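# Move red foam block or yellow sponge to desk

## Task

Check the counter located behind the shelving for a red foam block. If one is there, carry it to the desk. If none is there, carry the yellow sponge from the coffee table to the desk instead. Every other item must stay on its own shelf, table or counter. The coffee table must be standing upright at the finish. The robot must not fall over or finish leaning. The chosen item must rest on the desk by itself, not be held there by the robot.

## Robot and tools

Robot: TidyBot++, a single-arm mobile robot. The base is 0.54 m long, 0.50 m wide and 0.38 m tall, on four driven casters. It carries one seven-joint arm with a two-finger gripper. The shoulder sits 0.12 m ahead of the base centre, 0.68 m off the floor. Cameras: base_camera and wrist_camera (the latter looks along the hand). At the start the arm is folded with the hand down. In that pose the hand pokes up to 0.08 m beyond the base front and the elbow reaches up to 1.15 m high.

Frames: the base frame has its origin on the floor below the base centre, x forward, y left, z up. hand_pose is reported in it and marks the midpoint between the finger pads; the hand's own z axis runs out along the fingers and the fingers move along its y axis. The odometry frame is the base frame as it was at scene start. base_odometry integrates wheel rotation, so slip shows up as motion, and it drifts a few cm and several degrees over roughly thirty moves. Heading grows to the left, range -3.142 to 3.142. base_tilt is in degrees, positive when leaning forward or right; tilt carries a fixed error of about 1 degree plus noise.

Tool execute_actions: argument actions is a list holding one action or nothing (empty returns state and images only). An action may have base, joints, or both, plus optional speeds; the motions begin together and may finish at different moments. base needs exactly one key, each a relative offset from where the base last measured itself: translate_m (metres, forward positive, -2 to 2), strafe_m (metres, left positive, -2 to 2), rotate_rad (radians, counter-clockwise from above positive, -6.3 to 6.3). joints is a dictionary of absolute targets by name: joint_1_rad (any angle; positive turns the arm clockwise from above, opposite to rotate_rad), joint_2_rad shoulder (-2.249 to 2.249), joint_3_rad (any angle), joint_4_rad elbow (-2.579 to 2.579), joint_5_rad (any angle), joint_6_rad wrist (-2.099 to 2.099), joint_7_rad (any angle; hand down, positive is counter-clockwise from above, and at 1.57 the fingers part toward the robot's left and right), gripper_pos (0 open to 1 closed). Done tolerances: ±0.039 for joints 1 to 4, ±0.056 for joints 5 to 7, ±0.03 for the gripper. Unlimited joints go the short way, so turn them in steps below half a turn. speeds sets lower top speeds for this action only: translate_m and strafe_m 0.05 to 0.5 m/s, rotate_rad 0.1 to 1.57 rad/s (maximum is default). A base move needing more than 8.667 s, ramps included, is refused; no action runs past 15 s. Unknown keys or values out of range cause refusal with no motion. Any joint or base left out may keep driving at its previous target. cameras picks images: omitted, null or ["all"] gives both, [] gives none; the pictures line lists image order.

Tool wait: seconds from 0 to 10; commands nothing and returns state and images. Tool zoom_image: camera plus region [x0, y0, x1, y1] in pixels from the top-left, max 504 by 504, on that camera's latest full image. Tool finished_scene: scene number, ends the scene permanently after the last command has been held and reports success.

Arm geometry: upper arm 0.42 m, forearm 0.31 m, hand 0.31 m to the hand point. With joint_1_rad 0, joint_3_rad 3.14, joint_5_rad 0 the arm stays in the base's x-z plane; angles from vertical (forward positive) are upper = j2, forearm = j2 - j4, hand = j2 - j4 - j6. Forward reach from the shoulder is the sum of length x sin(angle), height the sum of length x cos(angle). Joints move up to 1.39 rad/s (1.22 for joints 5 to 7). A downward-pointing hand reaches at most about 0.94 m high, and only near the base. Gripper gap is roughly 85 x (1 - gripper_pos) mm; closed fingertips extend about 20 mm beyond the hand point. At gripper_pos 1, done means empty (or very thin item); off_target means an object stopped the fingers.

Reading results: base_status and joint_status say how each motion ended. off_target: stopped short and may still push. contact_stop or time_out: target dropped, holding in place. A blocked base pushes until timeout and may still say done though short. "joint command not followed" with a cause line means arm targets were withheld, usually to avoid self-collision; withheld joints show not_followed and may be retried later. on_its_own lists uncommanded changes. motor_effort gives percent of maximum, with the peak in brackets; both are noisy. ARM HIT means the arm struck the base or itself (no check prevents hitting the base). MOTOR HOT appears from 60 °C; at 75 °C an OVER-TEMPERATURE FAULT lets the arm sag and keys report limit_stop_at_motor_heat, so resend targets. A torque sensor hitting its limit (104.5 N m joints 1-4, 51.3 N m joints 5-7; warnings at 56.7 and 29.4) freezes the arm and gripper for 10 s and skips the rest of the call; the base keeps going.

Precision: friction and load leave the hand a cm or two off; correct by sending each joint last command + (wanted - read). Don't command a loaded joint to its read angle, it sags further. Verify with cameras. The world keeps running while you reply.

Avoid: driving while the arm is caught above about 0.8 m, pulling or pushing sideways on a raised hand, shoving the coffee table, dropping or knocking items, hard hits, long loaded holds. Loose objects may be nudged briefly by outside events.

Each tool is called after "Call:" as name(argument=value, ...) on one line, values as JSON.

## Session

Call:
execute_actions(actions=[])

Scene clock: 0.00 s.
base_odometry: x=+0.000 y=+0.000 heading=+0.000 (m, m, rad; odometry frame)
base_tilt: forward=-0.4 right=+0.6 (deg)
base_status: not commanded
joint_positions: joint_1_rad=-0.055 joint_2_rad=-0.329 joint_3_rad=+3.141 joint_4_rad=-2.556 joint_5_rad=+0.020 joint_6_rad=-0.838 joint_7_rad=+1.609 gripper_pos=+0.000
joint_status: not commanded
motor_effort: joint_1_rad=+0 joint_2_rad=-1 joint_3_rad=+1 joint_4_rad=+14 joint_5_rad=+0 joint_6_rad=+1 joint_7_rad=+0 (%)
hand_pose: x=+0.2558 y=+0.0043 z=+0.5778 quat_wxyz=(+0.007, +0.998, +0.053, +0.038) (m; base frame)
pictures: base_camera, wrist_camera
Images, in order (width x height): base_camera 644x364, wrist_camera 644x476.

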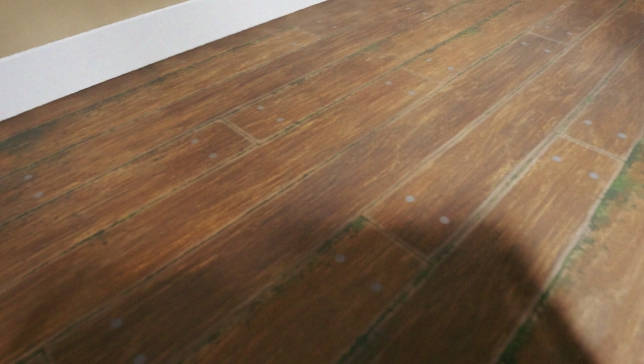

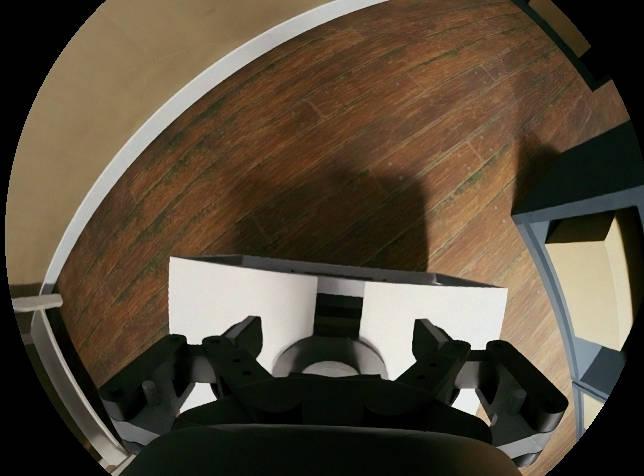

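Call:
execute_actions(actions=[{"base":{"rotate_rad":-0.78},"joints":{"joint_1_rad":0,"joint_6_rad":-0.45}}])

Scene clock: 3.20 s.
base_odometry: x=+0.000 y=+0.000 heading=-0.779 (m, m, rad; odometry frame)
base_tilt: forward=-0.4 right=+0.6 (deg)
base_status: done
joint_positions: joint_1_rad=-0.013 joint_2_rad=-0.329 joint_3_rad=+3.141 joint_4_rad=-2.556 joint_5_rad=+0.020 joint_6_rad=-0.447 joint_7_rad=+1.609 gripper_pos=+0.000
joint_status: all done
motor_effort: joint_1_rad=-1(1) joint_2_rad=-3(5) joint_3_rad=+1(1) joint_4_rad=+16(16) joint_5_rad=-1(1) joint_6_rad=+5(5) joint_7_rad=+0(0) (%)
hand_pose: x=+0.3723 y=+0.0021 z=+0.6102 quat_wxyz=(+0.009, +0.972, +0.033, +0.231) (m; base frame)
pictures: base_camera, wrist_camera
Images, in order (width x height): base_camera 644x364, wrist_camera 644x476.

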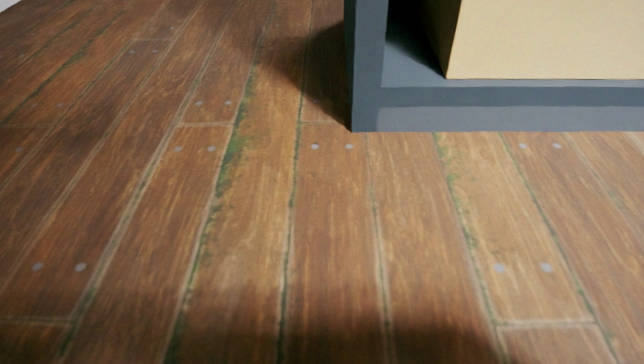

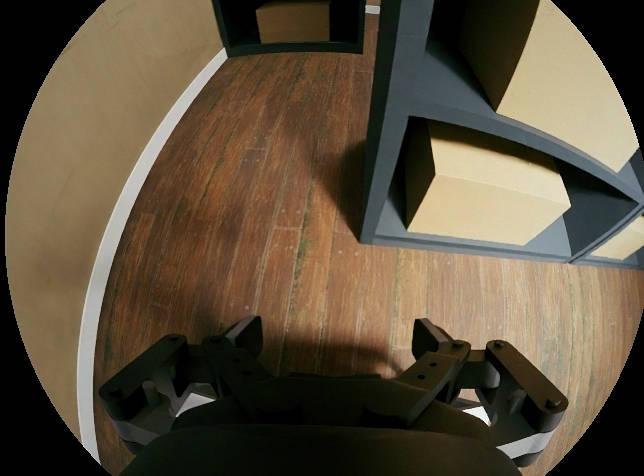

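Call:
execute_actions(actions=[{"base":{"strafe_m":0.38}}])

Call:
execute_actions(actions=[{"base":{"translate_m":1.45},"joints":{"joint_1_rad":0.4,"joint_2_rad":-0.3,"joint_4_rad":-0.9,"joint_6_rad":-1.4}}])

Call:
execute_actions(actions=[{"joints":{"joint_1_rad":1.2}}], cameras=["wrist_camera"])

Scene clock: 7.37 s.
base_odometry: x=+0.268 y=+0.270 heading=-0.780 (m, m, rad; odometry frame)
base_tilt: forward=-0.4 right=+0.5 (deg)
base_status: done
joint_positions: joint_1_rad=-0.013 joint_2_rad=-0.329 joint_3_rad=+3.141 joint_4_rad=-2.556 joint_5_rad=+0.020 joint_6_rad=-0.447 joint_7_rad=+1.609 gripper_pos=+0.000
joint_status: not commanded
motor_effort: joint_1_rad=+0(1) joint_2_rad=-4(5) joint_3_rad=+1(2) joint_4_rad=+16(16) joint_5_rad=-1(0) joint_6_rad=+5(5) joint_7_rad=+0(0) (%)
hand_pose: x=+0.3723 y=+0.0021 z=+0.6102 quat_wxyz=(+0.009, +0.972, +0.033, +0.231) (m; base frame)
pictures: base_camera, wrist_camera
Images, in order (width x height): base_camera 644x364, wrist_camera 644x476.

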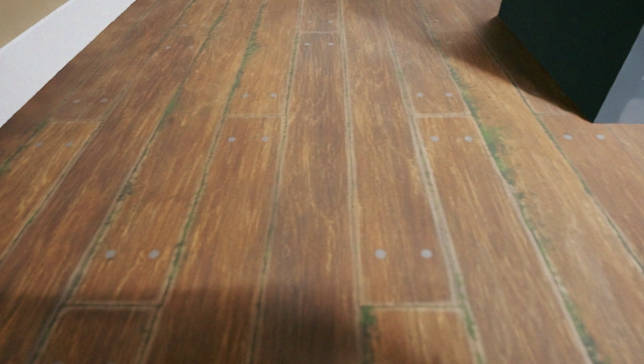

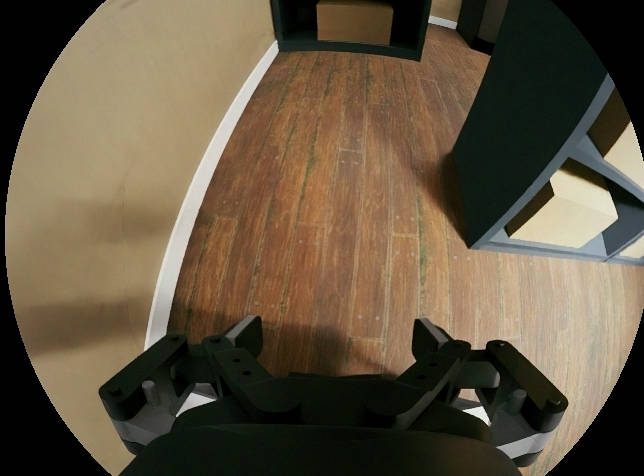

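Scene clock: 11.63 s.
base_odometry: x=+1.300 y=-0.749 heading=-0.780 (m, m, rad; odometry frame)
base_tilt: forward=-0.4 right=+0.5 (deg)
base_status: done
joint_positions: joint_1_rad=+0.382 joint_2_rad=-0.297 joint_3_rad=+3.141 joint_4_rad=-0.922 joint_5_rad=+0.020 joint_6_rad=-1.380 joint_7_rad=+1.609 gripper_pos=+0.000
joint_status: all done
motor_effort: joint_1_rad=-1(0) joint_2_rad=-4(13) joint_3_rad=+1(2) joint_4_rad=+15(21) joint_5_rad=+0(0) joint_6_rad=+9(8) joint_7_rad=+1(0) (%)
hand_pose: x=+0.4357 y=-0.1321 z=+1.2084 quat_wxyz=(+0.121, +0.830, -0.147, +0.525) (m; base frame)
pictures: base_camera, wrist_camera
Images, in order (width x height): base_camera 644x364, wrist_camera 644x476.

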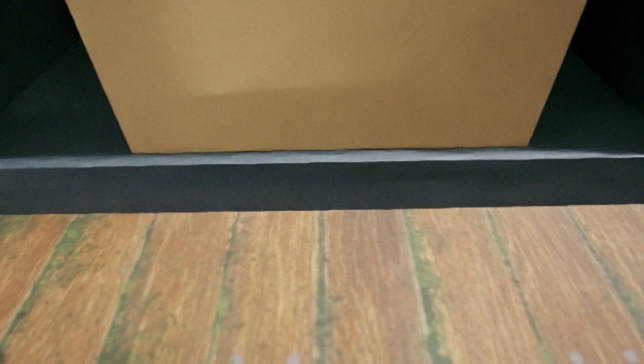

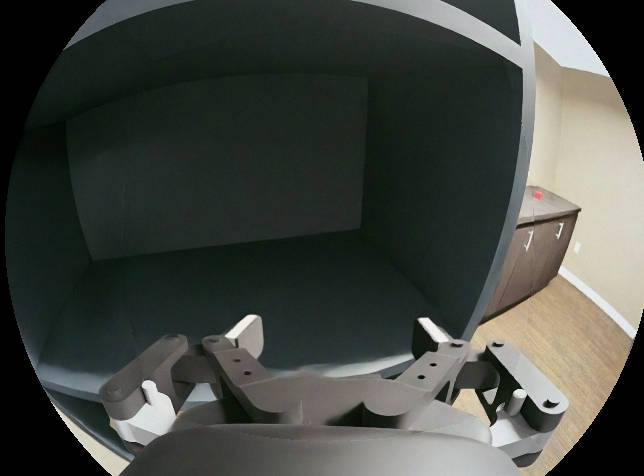

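Scene clock: 13.70 s.
base_odometry: x=+1.300 y=-0.749 heading=-0.780 (m, m, rad; odometry frame)
base_tilt: forward=-0.4 right=+0.6 (deg)
base_status: not commanded
joint_positions: joint_1_rad=+1.184 joint_2_rad=-0.297 joint_3_rad=+3.141 joint_4_rad=-0.922 joint_5_rad=+0.020 joint_6_rad=-1.380 joint_7_rad=+1.609 gripper_pos=+0.000
joint_status: all done
motor_effort: joint_1_rad=-1(0) joint_2_rad=-5(5) joint_3_rad=+0(2) joint_4_rad=+15(15) joint_5_rad=+0(0) joint_6_rad=+10(9) joint_7_rad=+0(1) (%)
hand_pose: x=+0.2443 y=-0.3194 z=+1.2084 quat_wxyz=(+0.316, +0.706, -0.459, +0.436) (m; base frame)
pictures: wrist_camera
Images, in order (width x height): wrist_camera 644x476.

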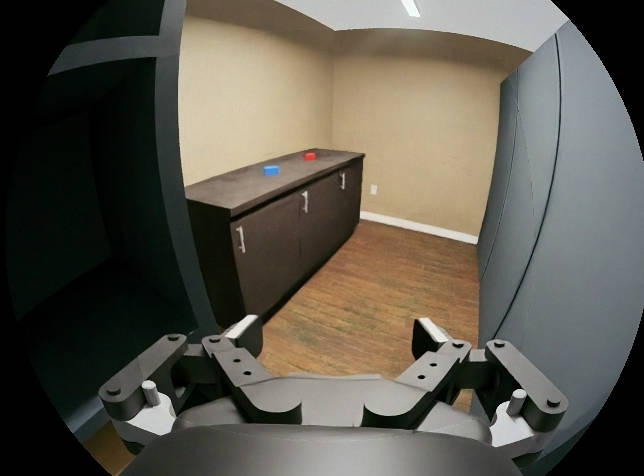

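Call:
execute_actions(actions=[{"base":{"translate_m":0.12},"joints":{"joint_1_rad":1.57,"joint_6_rad":-2.0}}])

Scene clock: 19.03 s.
base_odometry: x=+1.385 y=-0.833 heading=-0.779 (m, m, rad; odometry frame)
base_tilt: forward=-0.4 right=+0.5 (deg)
base_status: done
joint_positions: joint_1_rad=+1.554 joint_2_rad=-0.298 joint_3_rad=+3.140 joint_4_rad=-0.922 joint_5_rad=+0.020 joint_6_rad=-1.984 joint_7_rad=+1.609 gripper_pos=+0.000
joint_status: all done
motor_effort: joint_1_rad=-1(0) joint_2_rad=-2(7) joint_3_rad=+1(3) joint_4_rad=+13(15) joint_5_rad=+0(0) joint_6_rad=+5(9) joint_7_rad=+0(0) (%)
hand_pose: x=+0.1189 y=-0.2185 z=+1.0713 quat_wxyz=(+0.194, +0.697, -0.667, +0.179) (m; base frame)
pictures: base_camera, wrist_camera
Images, in order (width x height): base_camera 644x364, wrist_camera 644x476.

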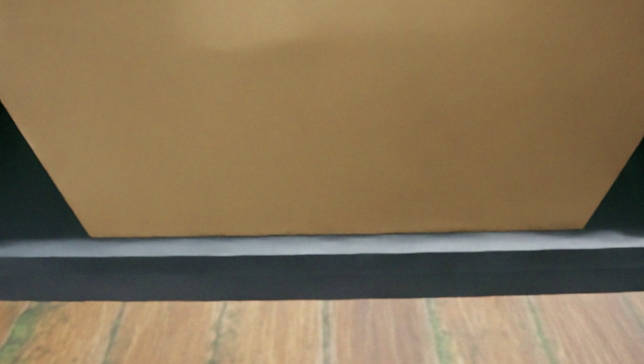

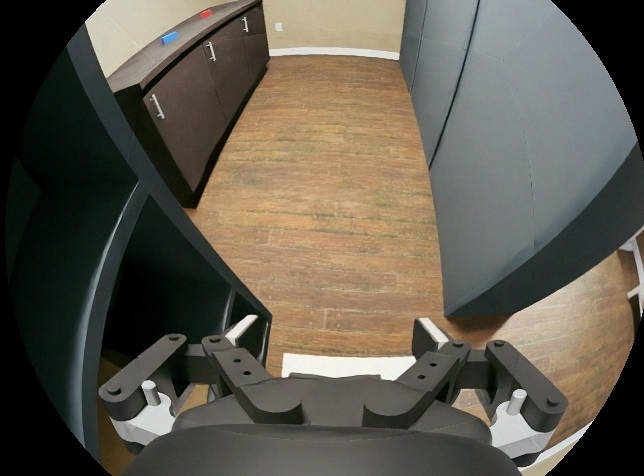

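Call:
execute_actions(actions=[{"base":{"strafe_m":-1.0},"joints":{"joint_1_rad":0.9}}], cameras=["wrist_camera"])

Call:
execute_actions(actions=[{"base":{"strafe_m":-1.1},"joints":{"joint_1_rad":-0.015,"joint_6_rad":-1.7,"joint_7_rad":1.56}}])

Scene clock: 23.97 s.
base_odometry: x=+0.683 y=-1.545 heading=-0.779 (m, m, rad; odometry frame)
base_tilt: forward=-0.4 right=+0.5 (deg)
base_status: done
joint_positions: joint_1_rad=+0.917 joint_2_rad=-0.298 joint_3_rad=+3.140 joint_4_rad=-0.921 joint_5_rad=+0.020 joint_6_rad=-1.984 joint_7_rad=+1.609 gripper_pos=+0.000
joint_status: all done
motor_effort: joint_1_rad=-1(1) joint_2_rad=-3(5) joint_3_rad=+0(1) joint_4_rad=+13(13) joint_5_rad=+0(1) joint_6_rad=+6(6) joint_7_rad=+0(0) (%)
hand_pose: x=+0.2490 y=-0.1758 z=+1.0713 quat_wxyz=(+0.128, +0.871, -0.415, +0.231) (m; base frame)
pictures: wrist_camera
Images, in order (width x height): wrist_camera 644x476.

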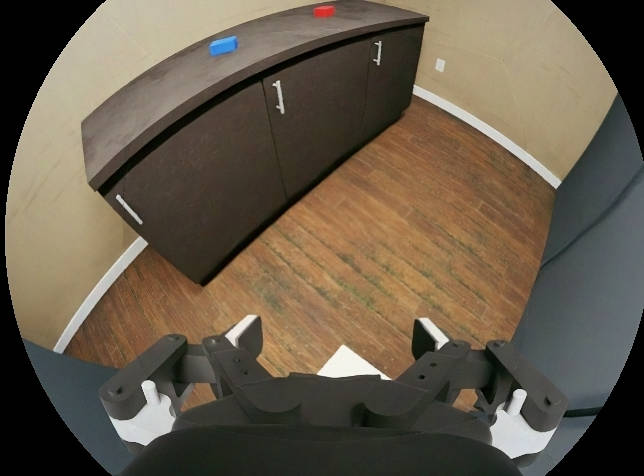

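Scene clock: 27.53 s.
base_odometry: x=-0.089 y=-2.329 heading=-0.778 (m, m, rad; odometry frame)
base_tilt: forward=-0.4 right=+0.6 (deg)
base_status: done
joint_positions: joint_1_rad=+0.001 joint_2_rad=-0.303 joint_3_rad=+3.141 joint_4_rad=-0.921 joint_5_rad=+0.020 joint_6_rad=-1.721 joint_7_rad=+1.588 gripper_pos=+0.000
joint_status: all done
motor_effort: joint_1_rad=-1(1) joint_2_rad=-2(4) joint_3_rad=+0(2) joint_4_rad=+14(14) joint_5_rad=-1(0) joint_6_rad=+7(7) joint_7_rad=+0(0) (%)
hand_pose: x=+0.3993 y=-0.0047 z=+1.1234 quat_wxyz=(+0.012, +0.920, +0.002, +0.391) (m; base frame)
pictures: base_camera, wrist_camera
Images, in order (width x height): base_camera 644x364, wrist_camera 644x476.

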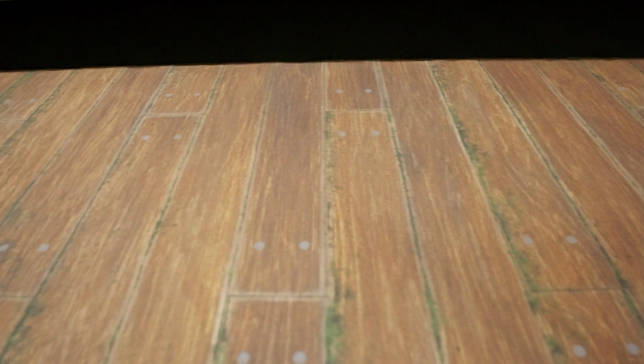

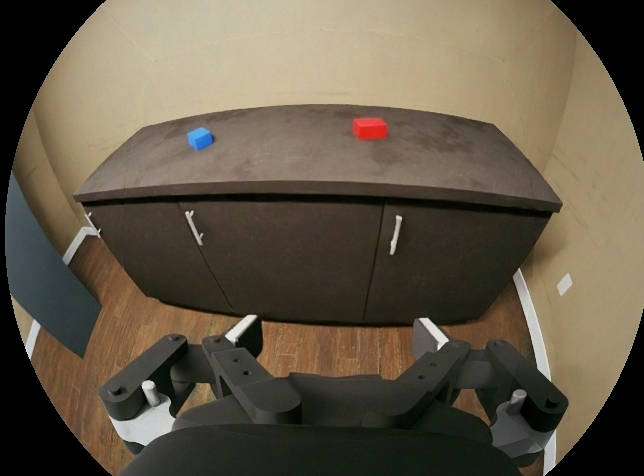

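Call:
execute_actions(actions=[{"base":{"strafe_m":0.22},"joints":{"joint_2_rad":0.5,"joint_4_rad":-0.78,"joint_5_rad":1.15,"joint_6_rad":-1.76,"joint_7_rad":0.19}}], cameras=["wrist_camera"])

Call:
execute_actions(actions=[{"base":{"translate_m":0.45}}])

Scene clock: 39.07 s.
base_odometry: x=+0.066 y=-2.172 heading=-0.778 (m, m, rad; odometry frame)
base_tilt: forward=-0.4 right=+0.6 (deg)
base_status: done
joint_positions: joint_1_rad=-0.005 joint_2_rad=+0.503 joint_3_rad=+3.141 joint_4_rad=-0.807 joint_5_rad=+1.117 joint_6_rad=-1.738 joint_7_rad=+0.213 gripper_pos=+0.000
joint_status: all done
motor_effort: joint_1_rad=+0(1) joint_2_rad=-38(40) joint_3_rad=+2(2) joint_4_rad=+16(17) joint_5_rad=+7(7) joint_6_rad=+2(8) joint_7_rad=+0(1) (%)
hand_pose: x=+0.6118 y=-0.2718 z=+0.9879 quat_wxyz=(+0.377, +0.590, -0.618, +0.357) (m; base frame)
pictures: wrist_camera
Images, in order (width x height): wrist_camera 644x476.

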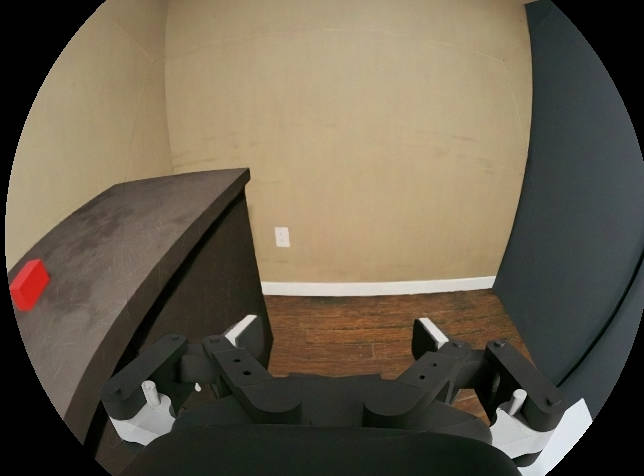

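Scene clock: 41.33 s.
base_odometry: x=+0.387 y=-2.488 heading=-0.777 (m, m, rad; odometry frame)
base_tilt: forward=-0.4 right=+0.5 (deg)
base_status: done
joint_positions: joint_1_rad=-0.005 joint_2_rad=+0.506 joint_3_rad=+3.141 joint_4_rad=-0.805 joint_5_rad=+1.119 joint_6_rad=-1.742 joint_7_rad=+0.213 gripper_pos=+0.000
joint_status: not commanded
motor_effort: joint_1_rad=+0(2) joint_2_rad=-37(40) joint_3_rad=+2(3) joint_4_rad=+16(17) joint_5_rad=+7(7) joint_6_rad=+2(3) joint_7_rad=+0(0) (%)
hand_pose: x=+0.6115 y=-0.2719 z=+0.9874 quat_wxyz=(+0.378, +0.590, -0.619, +0.356) (m; base frame)
pictures: base_camera, wrist_camera
Images, in order (width x height): base_camera 644x364, wrist_camera 644x476.

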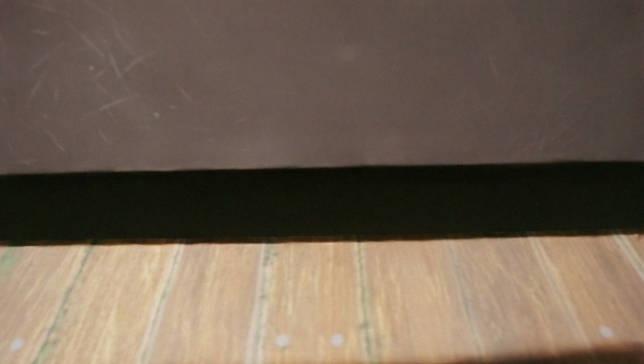

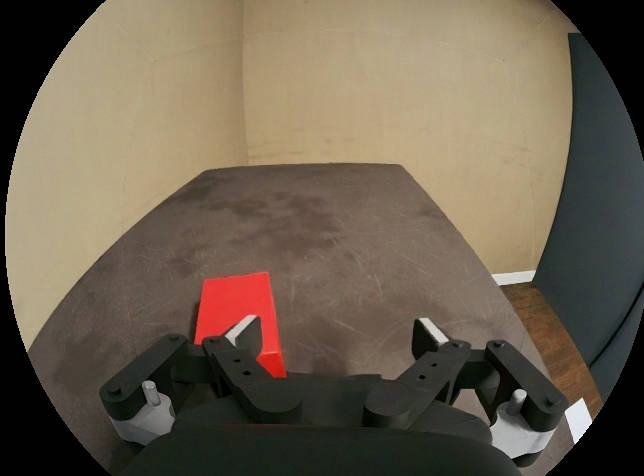

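Call:
execute_actions(actions=[{"base":{"translate_m":0.035},"joints":{"joint_1_rad":-0.22}}], cameras=[])

Call:
execute_actions(actions=[{"base":{"strafe_m":-0.07},"joints":{"joint_5_rad":0.9}}], cameras=["wrist_camera"])

Scene clock: 46.63 s.
base_odometry: x=+0.412 y=-2.512 heading=-0.777 (m, m, rad; odometry frame)
base_tilt: forward=-0.4 right=+0.5 (deg)
base_status: done
joint_positions: joint_1_rad=-0.219 joint_2_rad=+0.507 joint_3_rad=+3.141 joint_4_rad=-0.804 joint_5_rad=+1.119 joint_6_rad=-1.742 joint_7_rad=+0.213 gripper_pos=+0.000
joint_status: all done
motor_effort: joint_1_rad=-1(4) joint_2_rad=-38(42) joint_3_rad=+3(3) joint_4_rad=+16(17) joint_5_rad=+7(8) joint_6_rad=+2(3) joint_7_rad=+0(0) (%)
hand_pose: x=+0.6582 y=-0.1614 z=+0.9871 quat_wxyz=(+0.339, +0.652, -0.552, +0.394) (m; base frame)
pictures: none
No camera images: the call's "cameras" was empty. Leave "cameras" out to get every camera's image.

Scene clock: 47.77 s.
base_odometry: x=+0.363 y=-2.563 heading=-0.776 (m, m, rad; odometry frame)
base_tilt: forward=-0.4 right=+0.6 (deg)
base_status: done
joint_positions: joint_1_rad=-0.215 joint_2_rad=+0.504 joint_3_rad=+3.141 joint_4_rad=-0.802 joint_5_rad=+0.908 joint_6_rad=-1.742 joint_7_rad=+0.213 gripper_pos=+0.000
joint_status: all done
motor_effort: joint_1_rad=-1(3) joint_2_rad=-38(41) joint_3_rad=+3(4) joint_4_rad=+16(17) joint_5_rad=+6(8) joint_6_rad=+3(2) joint_7_rad=+0(0) (%)
hand_pose: x=+0.6635 y=-0.1275 z=+0.9361 quat_wxyz=(+0.273, +0.704, -0.565, +0.333) (m; base frame)
pictures: wrist_camera
Images, in order (width x height): wrist_camera 644x476.

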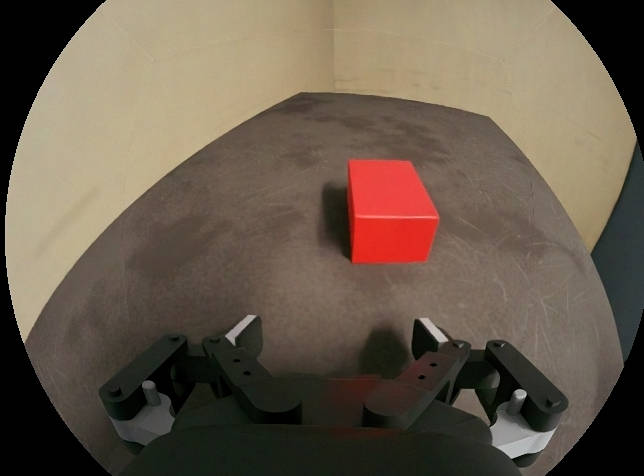

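Call:
execute_actions(actions=[{"base":{"translate_m":-0.018}}], cameras=[])

Call:
execute_actions(actions=[{"base":{"strafe_m":-0.06}}], cameras=["wrist_camera"])

Scene clock: 50.60 s.
base_odometry: x=+0.350 y=-2.550 heading=-0.776 (m, m, rad; odometry frame)
base_tilt: forward=-0.4 right=+0.5 (deg)
base_status: done
joint_positions: joint_1_rad=-0.215 joint_2_rad=+0.498 joint_3_rad=+3.141 joint_4_rad=-0.802 joint_5_rad=+0.908 joint_6_rad=-1.743 joint_7_rad=+0.213 gripper_pos=+0.000
joint_status: not commanded
motor_effort: joint_1_rad=+0(2) joint_2_rad=-37(41) joint_3_rad=+2(3) joint_4_rad=+16(17) joint_5_rad=+6(7) joint_6_rad=+2(3) joint_7_rad=+0(0) (%)
hand_pose: x=+0.6619 y=-0.1277 z=+0.9393 quat_wxyz=(+0.271, +0.703, -0.567, +0.334) (m; base frame)
pictures: none
No camera images: the call's "cameras" was empty. Leave "cameras" out to get every camera's image.

Scene clock: 51.67 s.
base_odometry: x=+0.308 y=-2.593 heading=-0.777 (m, m, rad; odometry frame)
base_tilt: forward=-0.4 right=+0.5 (deg)
base_status: done
joint_positions: joint_1_rad=-0.213 joint_2_rad=+0.498 joint_3_rad=+3.142 joint_4_rad=-0.802 joint_5_rad=+0.908 joint_6_rad=-1.743 joint_7_rad=+0.213 gripper_pos=+0.000
joint_status: not commanded
motor_effort: joint_1_rad=+0(3) joint_2_rad=-37(40) joint_3_rad=+3(4) joint_4_rad=+16(17) joint_5_rad=+6(7) joint_6_rad=+2(2) joint_7_rad=+1(0) (%)
hand_pose: x=+0.6616 y=-0.1289 z=+0.9392 quat_wxyz=(+0.271, +0.702, -0.567, +0.334) (m; base frame)
pictures: wrist_camera
Images, in order (width x height): wrist_camera 644x476.

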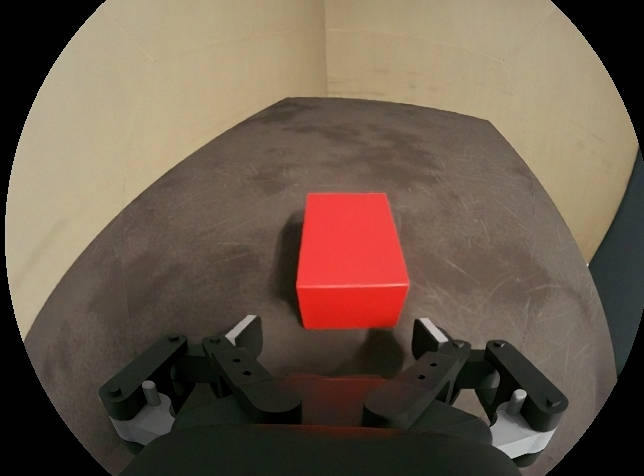

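Call:
execute_actions(actions=[{"base":{"strafe_m":-0.065},"joints":{"joint_5_rad":0.85}}], cameras=["wrist_camera"])

Scene clock: 54.57 s.
base_odometry: x=+0.262 y=-2.639 heading=-0.777 (m, m, rad; odometry frame)
base_tilt: forward=-0.4 right=+0.5 (deg)
base_status: done
joint_positions: joint_1_rad=-0.212 joint_2_rad=+0.498 joint_3_rad=+3.142 joint_4_rad=-0.802 joint_5_rad=+0.878 joint_6_rad=-1.743 joint_7_rad=+0.213 gripper_pos=+0.000
joint_status: all done
motor_effort: joint_1_rad=-1(4) joint_2_rad=-38(40) joint_3_rad=+2(3) joint_4_rad=+16(17) joint_5_rad=+6(6) joint_6_rad=+2(2) joint_7_rad=+1(0) (%)
hand_pose: x=+0.6622 y=-0.1234 z=+0.9323 quat_wxyz=(+0.262, +0.709, -0.569, +0.325) (m; base frame)
pictures: wrist_camera
Images, in order (width x height): wrist_camera 644x476.

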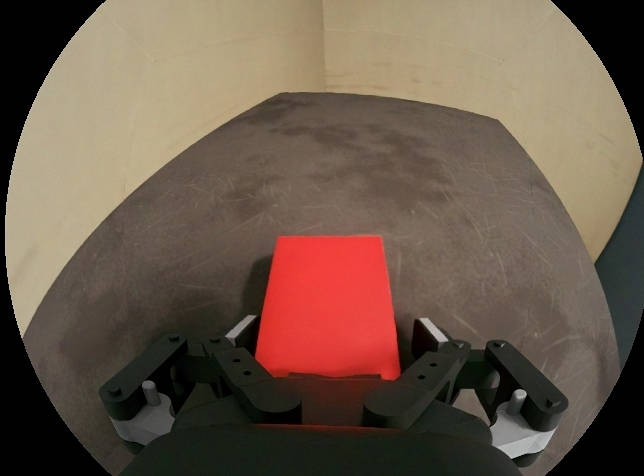

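Call:
execute_actions(actions=[{"joints":{"gripper_pos":1}}], cameras=[])

Call:
execute_actions(actions=[{"joints":{"joint_2_rad":0.25}}], cameras=["wrist_camera"])

Scene clock: 57.63 s.
base_odometry: x=+0.262 y=-2.639 heading=-0.777 (m, m, rad; odometry frame)
base_tilt: forward=-0.4 right=+0.5 (deg)
base_status: not commanded
joint_positions: joint_1_rad=-0.212 joint_2_rad=+0.498 joint_3_rad=+3.142 joint_4_rad=-0.798 joint_5_rad=+0.878 joint_6_rad=-1.743 joint_7_rad=+0.213 gripper_pos=+0.371
joint_status: gripper_pos off_target (ended at +0.371, target +1.000)
motor_effort: joint_1_rad=-1(2) joint_2_rad=-38(38) joint_3_rad=+2(3) joint_4_rad=+17(17) joint_5_rad=+7(6) joint_6_rad=+3(3) joint_7_rad=+0(1) (%)
hand_pose: x=+0.6625 y=-0.1232 z=+0.9338 quat_wxyz=(+0.260, +0.708, -0.569, +0.326) (m; base frame)
pictures: none
No camera images: the call's "cameras" was empty. Leave "cameras" out to get every camera's image.

Scene clock: 59.30 s.
base_odometry: x=+0.262 y=-2.639 heading=-0.777 (m, m, rad; odometry frame)
base_tilt: forward=-0.4 right=+0.6 (deg)
base_status: not commanded
joint_positions: joint_1_rad=-0.212 joint_2_rad=+0.248 joint_3_rad=+3.142 joint_4_rad=-0.796 joint_5_rad=+0.878 joint_6_rad=-1.743 joint_7_rad=+0.213 gripper_pos=+0.371
joint_status: all done
motor_effort: joint_1_rad=+0(1) joint_2_rad=-28(42) joint_3_rad=+1(2) joint_4_rad=+16(18) joint_5_rad=+6(7) joint_6_rad=+5(5) joint_7_rad=+1(0) (%)
hand_pose: x=+0.5862 y=-0.1396 z=+1.0515 quat_wxyz=(+0.170, +0.670, -0.605, +0.395) (m; base frame)
pictures: wrist_camera
Images, in order (width x height): wrist_camera 644x476.

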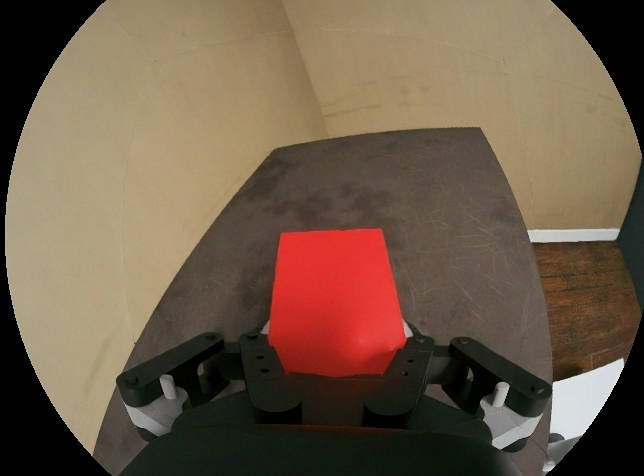

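Call:
execute_actions(actions=[{"base":{"translate_m":-0.467},"joints":{"joint_1_rad":0,"joint_2_rad":-0.6,"joint_4_rad":-1.2,"joint_5_rad":-0.02,"joint_6_rad":-2.0,"joint_7_rad":1.58}}])

Call:
execute_actions(actions=[{"base":{"strafe_m":2.0},"joints":{"joint_1_rad":-1.57}}])

Call:
execute_actions(actions=[{"base":{"strafe_m":0.1},"joints":{"joint_1_rad":-3.14}}])

Scene clock: 64.10 s.
base_odometry: x=-0.071 y=-2.312 heading=-0.777 (m, m, rad; odometry frame)
base_tilt: forward=-0.4 right=+0.5 (deg)
base_status: done
joint_positions: joint_1_rad=-0.018 joint_2_rad=-0.603 joint_3_rad=+3.142 joint_4_rad=-1.175 joint_5_rad=+0.012 joint_6_rad=-1.985 joint_7_rad=+1.557 gripper_pos=+0.371
joint_status: all done
motor_effort: joint_1_rad=+0(1) joint_2_rad=+10(32) joint_3_rad=+1(2) joint_4_rad=+13(17) joint_5_rad=+0(6) joint_6_rad=+6(7) joint_7_rad=+0(0) (%)
hand_pose: x=+0.2222 y=-0.0002 z=+1.0332 quat_wxyz=(+0.000, +0.958, -0.002, +0.288) (m; base frame)
pictures: base_camera, wrist_camera
Images, in order (width x height): base_camera 644x364, wrist_camera 644x476.

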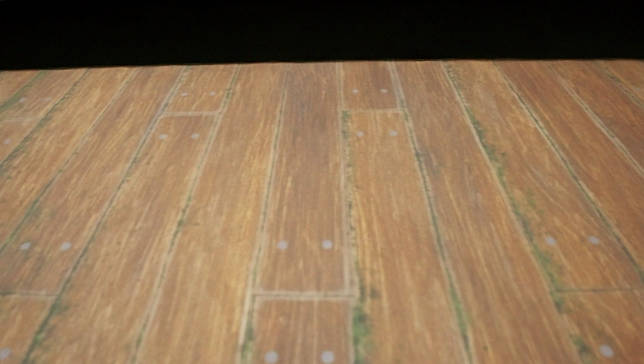

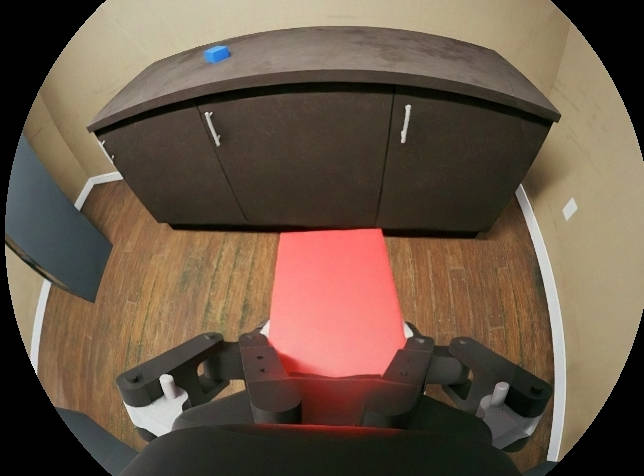

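Scene clock: 69.47 s.
base_odometry: x=+1.330 y=-0.885 heading=-0.777 (m, m, rad; odometry frame)
base_tilt: forward=-0.4 right=+0.5 (deg)
base_status: done
joint_positions: joint_1_rad=-1.554 joint_2_rad=-0.596 joint_3_rad=+3.142 joint_4_rad=-1.178 joint_5_rad=+0.012 joint_6_rad=-1.985 joint_7_rad=+1.557 gripper_pos=+0.371
joint_status: all done
motor_effort: joint_1_rad=+0(0) joint_2_rad=+10(12) joint_3_rad=+1(1) joint_4_rad=+13(13) joint_5_rad=+0(1) joint_6_rad=+6(7) joint_7_rad=+0(0) (%)
hand_pose: x=+0.1229 y=+0.1057 z=+1.0314 quat_wxyz=(-0.197, +0.691, +0.665, +0.204) (m; base frame)
pictures: base_camera, wrist_camera
Images, in order (width x height): base_camera 644x364, wrist_camera 644x476.

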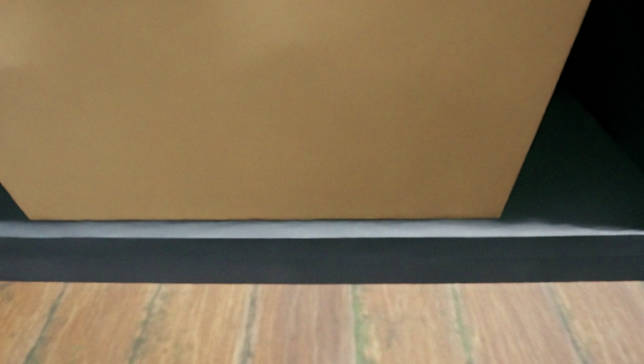

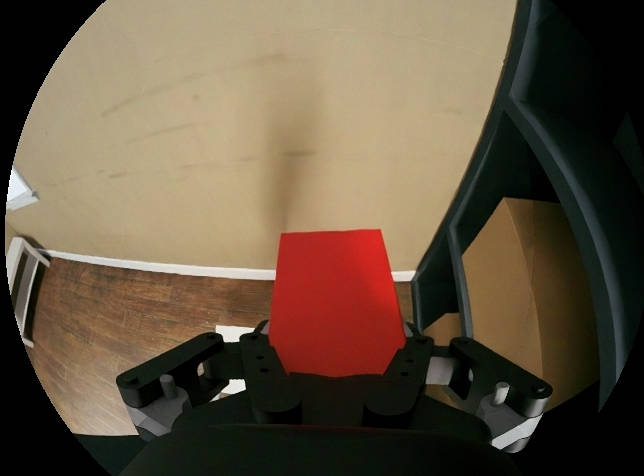

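Scene clock: 72.27 s.
base_odometry: x=+1.400 y=-0.813 heading=-0.777 (m, m, rad; odometry frame)
base_tilt: forward=-0.4 right=+0.5 (deg)
base_status: done
joint_positions: joint_1_rad=-3.124 joint_2_rad=-0.596 joint_3_rad=+3.142 joint_4_rad=-1.179 joint_5_rad=+0.012 joint_6_rad=-1.985 joint_7_rad=+1.557 gripper_pos=+0.371
joint_status: all done
motor_effort: joint_1_rad=-1(1) joint_2_rad=+9(13) joint_3_rad=+1(2) joint_4_rad=+13(14) joint_5_rad=-1(1) joint_6_rad=+6(7) joint_7_rad=+0(0) (%)
hand_pose: x=+0.0132 y=+0.0040 z=+1.0308 quat_wxyz=(-0.282, +0.019, +0.959, +0.005) (m; base frame)
pictures: base_camera, wrist_camera
Images, in order (width x height): base_camera 644x364, wrist_camera 644x476.

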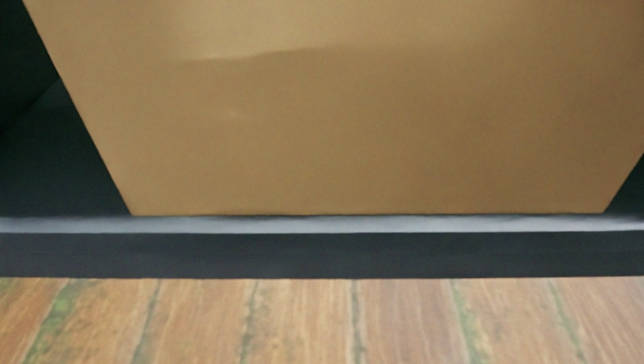

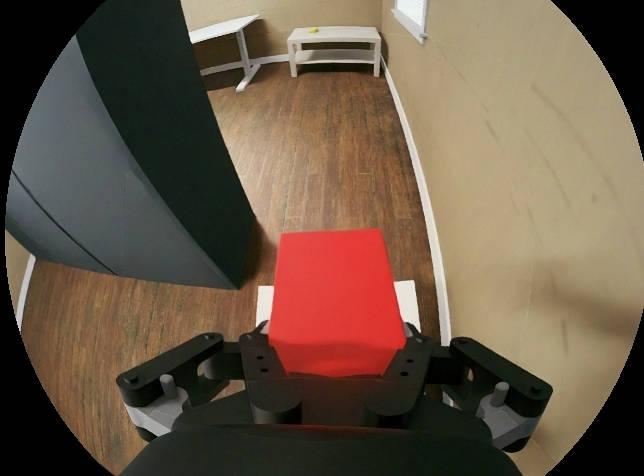

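Call:
execute_actions(actions=[{"base":{"translate_m":-1.9},"joints":{"joint_2_rad":0.39,"joint_4_rad":-1.2,"joint_6_rad":-0.67}}], cameras=["wrist_camera"])

Scene clock: 80.60 s.
base_odometry: x=+0.046 y=+0.520 heading=-0.777 (m, m, rad; odometry frame)
base_tilt: forward=-0.4 right=+0.6 (deg)
base_status: done
joint_positions: joint_1_rad=-3.124 joint_2_rad=+0.396 joint_3_rad=+3.142 joint_4_rad=-1.184 joint_5_rad=+0.012 joint_6_rad=-0.688 joint_7_rad=+1.557 gripper_pos=+0.371
joint_status: all done
motor_effort: joint_1_rad=-1(0) joint_2_rad=-40(43) joint_3_rad=+0(1) joint_4_rad=+21(22) joint_5_rad=+0(0) joint_6_rad=+8(8) joint_7_rad=+0(0) (%)
hand_pose: x=-0.5962 y=+0.0141 z=+0.8672 quat_wxyz=(-0.423, +0.012, +0.906, +0.006) (m; base frame)
pictures: wrist_camera
Images, in order (width x height): wrist_camera 644x476.

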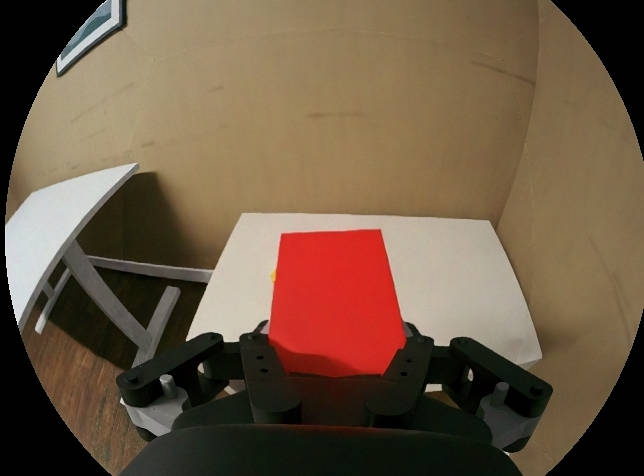

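Call:
execute_actions(actions=[{"base":{"strafe_m":-0.85},"joints":{"joint_6_rad":-1.2}}], cameras=["wrist_camera"])

Scene clock: 85.30 s.
base_odometry: x=-0.550 y=-0.086 heading=-0.778 (m, m, rad; odometry frame)
base_tilt: forward=-0.4 right=+0.5 (deg)
base_status: done
joint_positions: joint_1_rad=-3.135 joint_2_rad=+0.395 joint_3_rad=+3.142 joint_4_rad=-1.186 joint_5_rad=+0.010 joint_6_rad=-1.204 joint_7_rad=+1.557 gripper_pos=+0.371
joint_status: all done
motor_effort: joint_1_rad=+0(5) joint_2_rad=-38(39) joint_3_rad=+0(2) joint_4_rad=+19(21) joint_5_rad=-1(1) joint_6_rad=+4(9) joint_7_rad=+0(0) (%)
hand_pose: x=-0.4661 y=+0.0056 z=+0.7750 quat_wxyz=(-0.177, +0.009, +0.984, +0.004) (m; base frame)
pictures: wrist_camera
Images, in order (width x height): wrist_camera 644x476.

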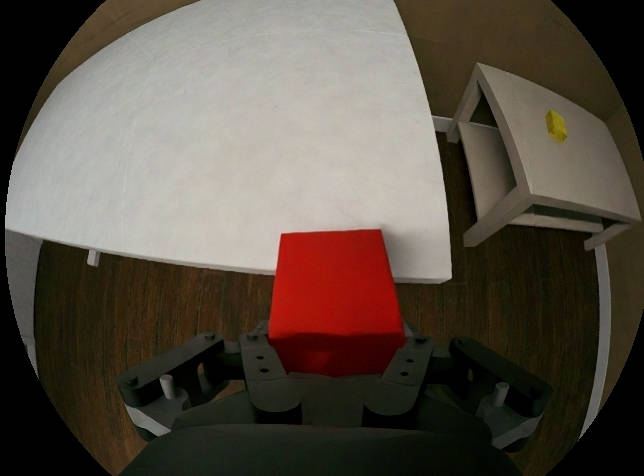

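Call:
execute_actions(actions=[{"joints":{"joint_4_rad":-1.05,"joint_6_rad":-1.0}}], cameras=[])

Call:
execute_actions(actions=[{"base":{"strafe_m":-0.2},"joints":{"joint_4_rad":-1.2,"joint_6_rad":-0.69}}], cameras=[])

Call:
execute_actions(actions=[{"base":{"translate_m":-0.12},"joints":{"joint_4_rad":-1.47,"joint_6_rad":-0.42}}], cameras=["wrist_camera"])

Scene clock: 90.43 s.
base_odometry: x=-0.550 y=-0.086 heading=-0.778 (m, m, rad; odometry frame)
base_tilt: forward=-0.4 right=+0.5 (deg)
base_status: not commanded
joint_positions: joint_1_rad=-3.135 joint_2_rad=+0.391 joint_3_rad=+3.142 joint_4_rad=-1.067 joint_5_rad=+0.010 joint_6_rad=-1.014 joint_7_rad=+1.557 gripper_pos=+0.371
joint_status: all done
motor_effort: joint_1_rad=+0(1) joint_2_rad=-38(40) joint_3_rad=+0(0) joint_4_rad=+20(21) joint_5_rad=-1(1) joint_6_rad=+7(7) joint_7_rad=+0(0) (%)
hand_pose: x=-0.5470 y=+0.0059 z=+0.8622 quat_wxyz=(-0.329, +0.009, +0.944, +0.004) (m; base frame)
pictures: none
No camera images: the call's "cameras" was empty. Leave "cameras" out to get every camera's image.

Scene clock: 92.07 s.
base_odometry: x=-0.691 y=-0.228 heading=-0.778 (m, m, rad; odometry frame)
base_tilt: forward=-0.4 right=+0.5 (deg)
base_status: done
joint_positions: joint_1_rad=-3.144 joint_2_rad=+0.392 joint_3_rad=+3.140 joint_4_rad=-1.181 joint_5_rad=+0.010 joint_6_rad=-0.709 joint_7_rad=+1.557 gripper_pos=+0.371
joint_status: all done
motor_effort: joint_1_rad=+0(3) joint_2_rad=-39(42) joint_3_rad=+1(2) joint_4_rad=+22(22) joint_5_rad=+0(1) joint_6_rad=+8(8) joint_7_rad=+0(0) (%)
hand_pose: x=-0.5921 y=-0.0022 z=+0.8666 quat_wxyz=(-0.417, +0.002, +0.909, +0.000) (m; base frame)
pictures: none
No camera images: the call's "cameras" was empty. Leave "cameras" out to get every camera's image.

Scene clock: 93.60 s.
base_odometry: x=-0.777 y=-0.144 heading=-0.778 (m, m, rad; odometry frame)
base_tilt: forward=-0.4 right=+0.6 (deg)
base_status: done
joint_positions: joint_1_rad=-3.144 joint_2_rad=+0.398 joint_3_rad=+3.140 joint_4_rad=-1.451 joint_5_rad=+0.010 joint_6_rad=-0.443 joint_7_rad=+1.557 gripper_pos=+0.371
joint_status: all done
motor_effort: joint_1_rad=+0(2) joint_2_rad=-39(43) joint_3_rad=+0(1) joint_4_rad=+21(22) joint_5_rad=-1(1) joint_6_rad=+8(9) joint_7_rad=+0(0) (%)
hand_pose: x=-0.5801 y=-0.0029 z=+0.7779 quat_wxyz=(-0.412, +0.001, +0.911, +0.000) (m; base frame)
pictures: wrist_camera
Images, in order (width x height): wrist_camera 644x476.

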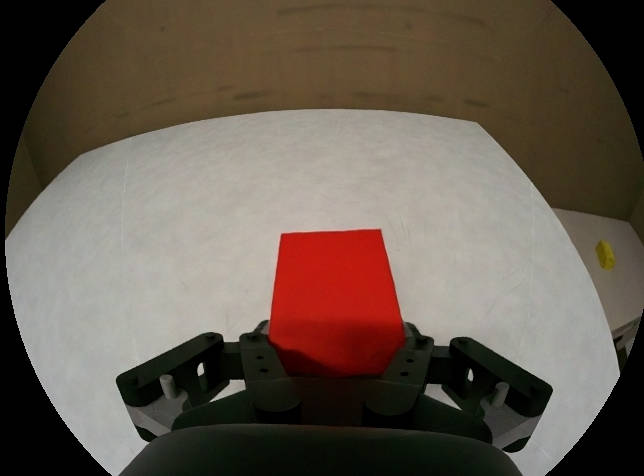

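Call:
execute_actions(actions=[{"joints":{"joint_4_rad":-1.55,"joint_6_rad":-0.335}}], cameras=[])

Call:
execute_actions(actions=[{"joints":{"joint_4_rad":-1.6,"joint_6_rad":-0.285}}], cameras=["wrist_camera"])

Scene clock: 96.07 s.
base_odometry: x=-0.777 y=-0.144 heading=-0.778 (m, m, rad; odometry frame)
base_tilt: forward=-0.4 right=+0.6 (deg)
base_status: not commanded
joint_positions: joint_1_rad=-3.144 joint_2_rad=+0.397 joint_3_rad=+3.140 joint_4_rad=-1.533 joint_5_rad=+0.010 joint_6_rad=-0.358 joint_7_rad=+1.557 gripper_pos=+0.371
joint_status: all done
motor_effort: joint_1_rad=-1(0) joint_2_rad=-38(40) joint_3_rad=+0(0) joint_4_rad=+20(21) joint_5_rad=-1(1) joint_6_rad=+8(7) joint_7_rad=+0(0) (%)
hand_pose: x=-0.5726 y=-0.0031 z=+0.7546 quat_wxyz=(-0.414, +0.001, +0.910, -0.001) (m; base frame)
pictures: none
No camera images: the call's "cameras" was empty. Leave "cameras" out to get every camera's image.

Scene clock: 96.83 s.
base_odometry: x=-0.777 y=-0.144 heading=-0.778 (m, m, rad; odometry frame)
base_tilt: forward=-0.5 right=+0.5 (deg)
base_status: not commanded
joint_positions: joint_1_rad=-3.144 joint_2_rad=+0.397 joint_3_rad=+3.140 joint_4_rad=-1.580 joint_5_rad=+0.010 joint_6_rad=-0.304 joint_7_rad=+1.557 gripper_pos=+0.371
joint_status: all done
motor_effort: joint_1_rad=+0(1) joint_2_rad=-37(39) joint_3_rad=+0(0) joint_4_rad=+20(21) joint_5_rad=-1(0) joint_6_rad=+8(9) joint_7_rad=+0(0) (%)
hand_pose: x=-0.5685 y=-0.0033 z=+0.7429 quat_wxyz=(-0.417, +0.001, +0.909, -0.001) (m; base frame)
pictures: wrist_camera
Images, in order (width x height): wrist_camera 644x476.

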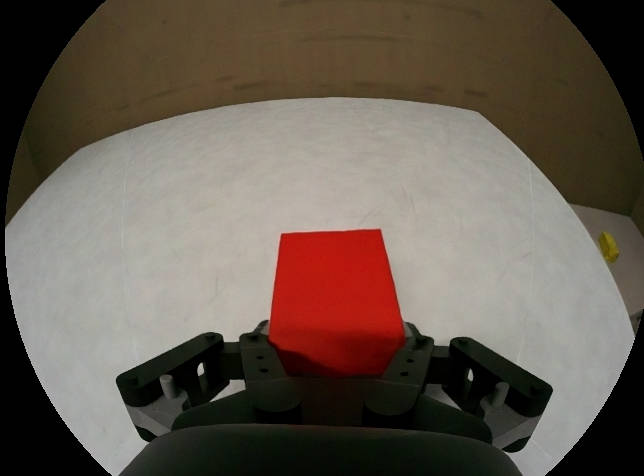

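Call:
execute_actions(actions=[{"joints":{"joint_4_rad":-1.65,"joint_6_rad":-0.24}}], cameras=["wrist_camera"])

Scene clock: 99.73 s.
base_odometry: x=-0.777 y=-0.144 heading=-0.778 (m, m, rad; odometry frame)
base_tilt: forward=-0.4 right=+0.5 (deg)
base_status: not commanded
joint_positions: joint_1_rad=-3.144 joint_2_rad=+0.388 joint_3_rad=+3.140 joint_4_rad=-1.616 joint_5_rad=+0.010 joint_6_rad=-0.251 joint_7_rad=+1.557 gripper_pos=+0.371
joint_status: all done
motor_effort: joint_1_rad=-1(0) joint_2_rad=-35(38) joint_3_rad=+0(0) joint_4_rad=+18(20) joint_5_rad=-1(1) joint_6_rad=+6(8) joint_7_rad=+0(0) (%)
hand_pose: x=-0.5669 y=-0.0034 z=+0.7431 quat_wxyz=(-0.429, +0.001, +0.903, -0.001) (m; base frame)
pictures: wrist_camera
Images, in order (width x height): wrist_camera 644x476.

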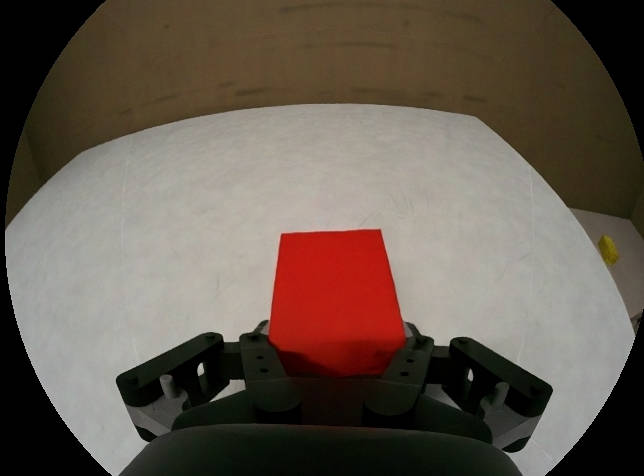

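Call:
execute_actions(actions=[{"joints":{"gripper_pos":0}}], cameras=[])

Call:
execute_actions(actions=[{"joints":{"joint_2_rad":0.15,"joint_6_rad":-0.45}}], cameras=["wrist_camera"])

Scene clock: 102.10 s.
base_odometry: x=-0.777 y=-0.144 heading=-0.778 (m, m, rad; odometry frame)
base_tilt: forward=-0.4 right=+0.6 (deg)
base_status: not commanded
joint_positions: joint_1_rad=-3.144 joint_2_rad=+0.388 joint_3_rad=+3.140 joint_4_rad=-1.626 joint_5_rad=+0.010 joint_6_rad=-0.251 joint_7_rad=+1.557 gripper_pos=+0.000
joint_status: all done
motor_effort: joint_1_rad=+0(0) joint_2_rad=-37(38) joint_3_rad=+0(0) joint_4_rad=+19(20) joint_5_rad=-1(1) joint_6_rad=+8(8) joint_7_rad=+1(0) (%)
hand_pose: x=-0.5636 y=-0.0034 z=+0.7378 quat_wxyz=(-0.425, +0.001, +0.905, -0.001) (m; base frame)
pictures: none
No camera images: the call's "cameras" was empty. Leave "cameras" out to get every camera's image.

Scene clock: 103.60 s.
base_odometry: x=-0.777 y=-0.144 heading=-0.778 (m, m, rad; odometry frame)
base_tilt: forward=-0.5 right=+0.6 (deg)
base_status: not commanded
joint_positions: joint_1_rad=-3.144 joint_2_rad=+0.145 joint_3_rad=+3.140 joint_4_rad=-1.627 joint_5_rad=+0.010 joint_6_rad=-0.429 joint_7_rad=+1.557 gripper_pos=+0.000
joint_status: all done
motor_effort: joint_1_rad=+0(0) joint_2_rad=-30(39) joint_3_rad=+0(0) joint_4_rad=+21(21) joint_5_rad=+0(0) joint_6_rad=+8(9) joint_7_rad=+0(0) (%)
hand_pose: x=-0.5014 y=-0.0027 z=+0.8517 quat_wxyz=(-0.453, +0.001, +0.891, +0.000) (m; base frame)
pictures: wrist_camera
Images, in order (width x height): wrist_camera 644x476.

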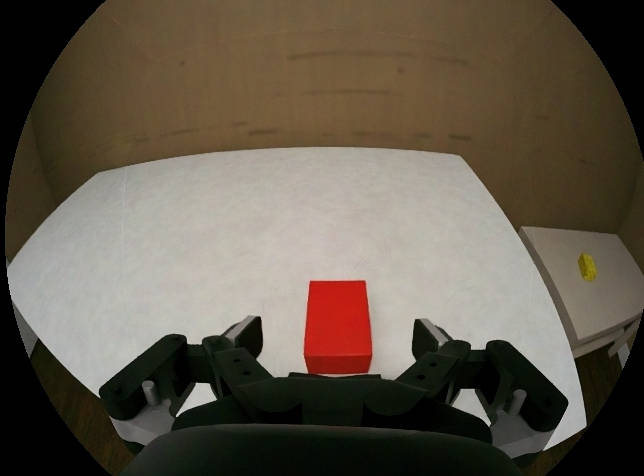

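Call:
finished_scene(scene=2)

The scene is finished: the task was done.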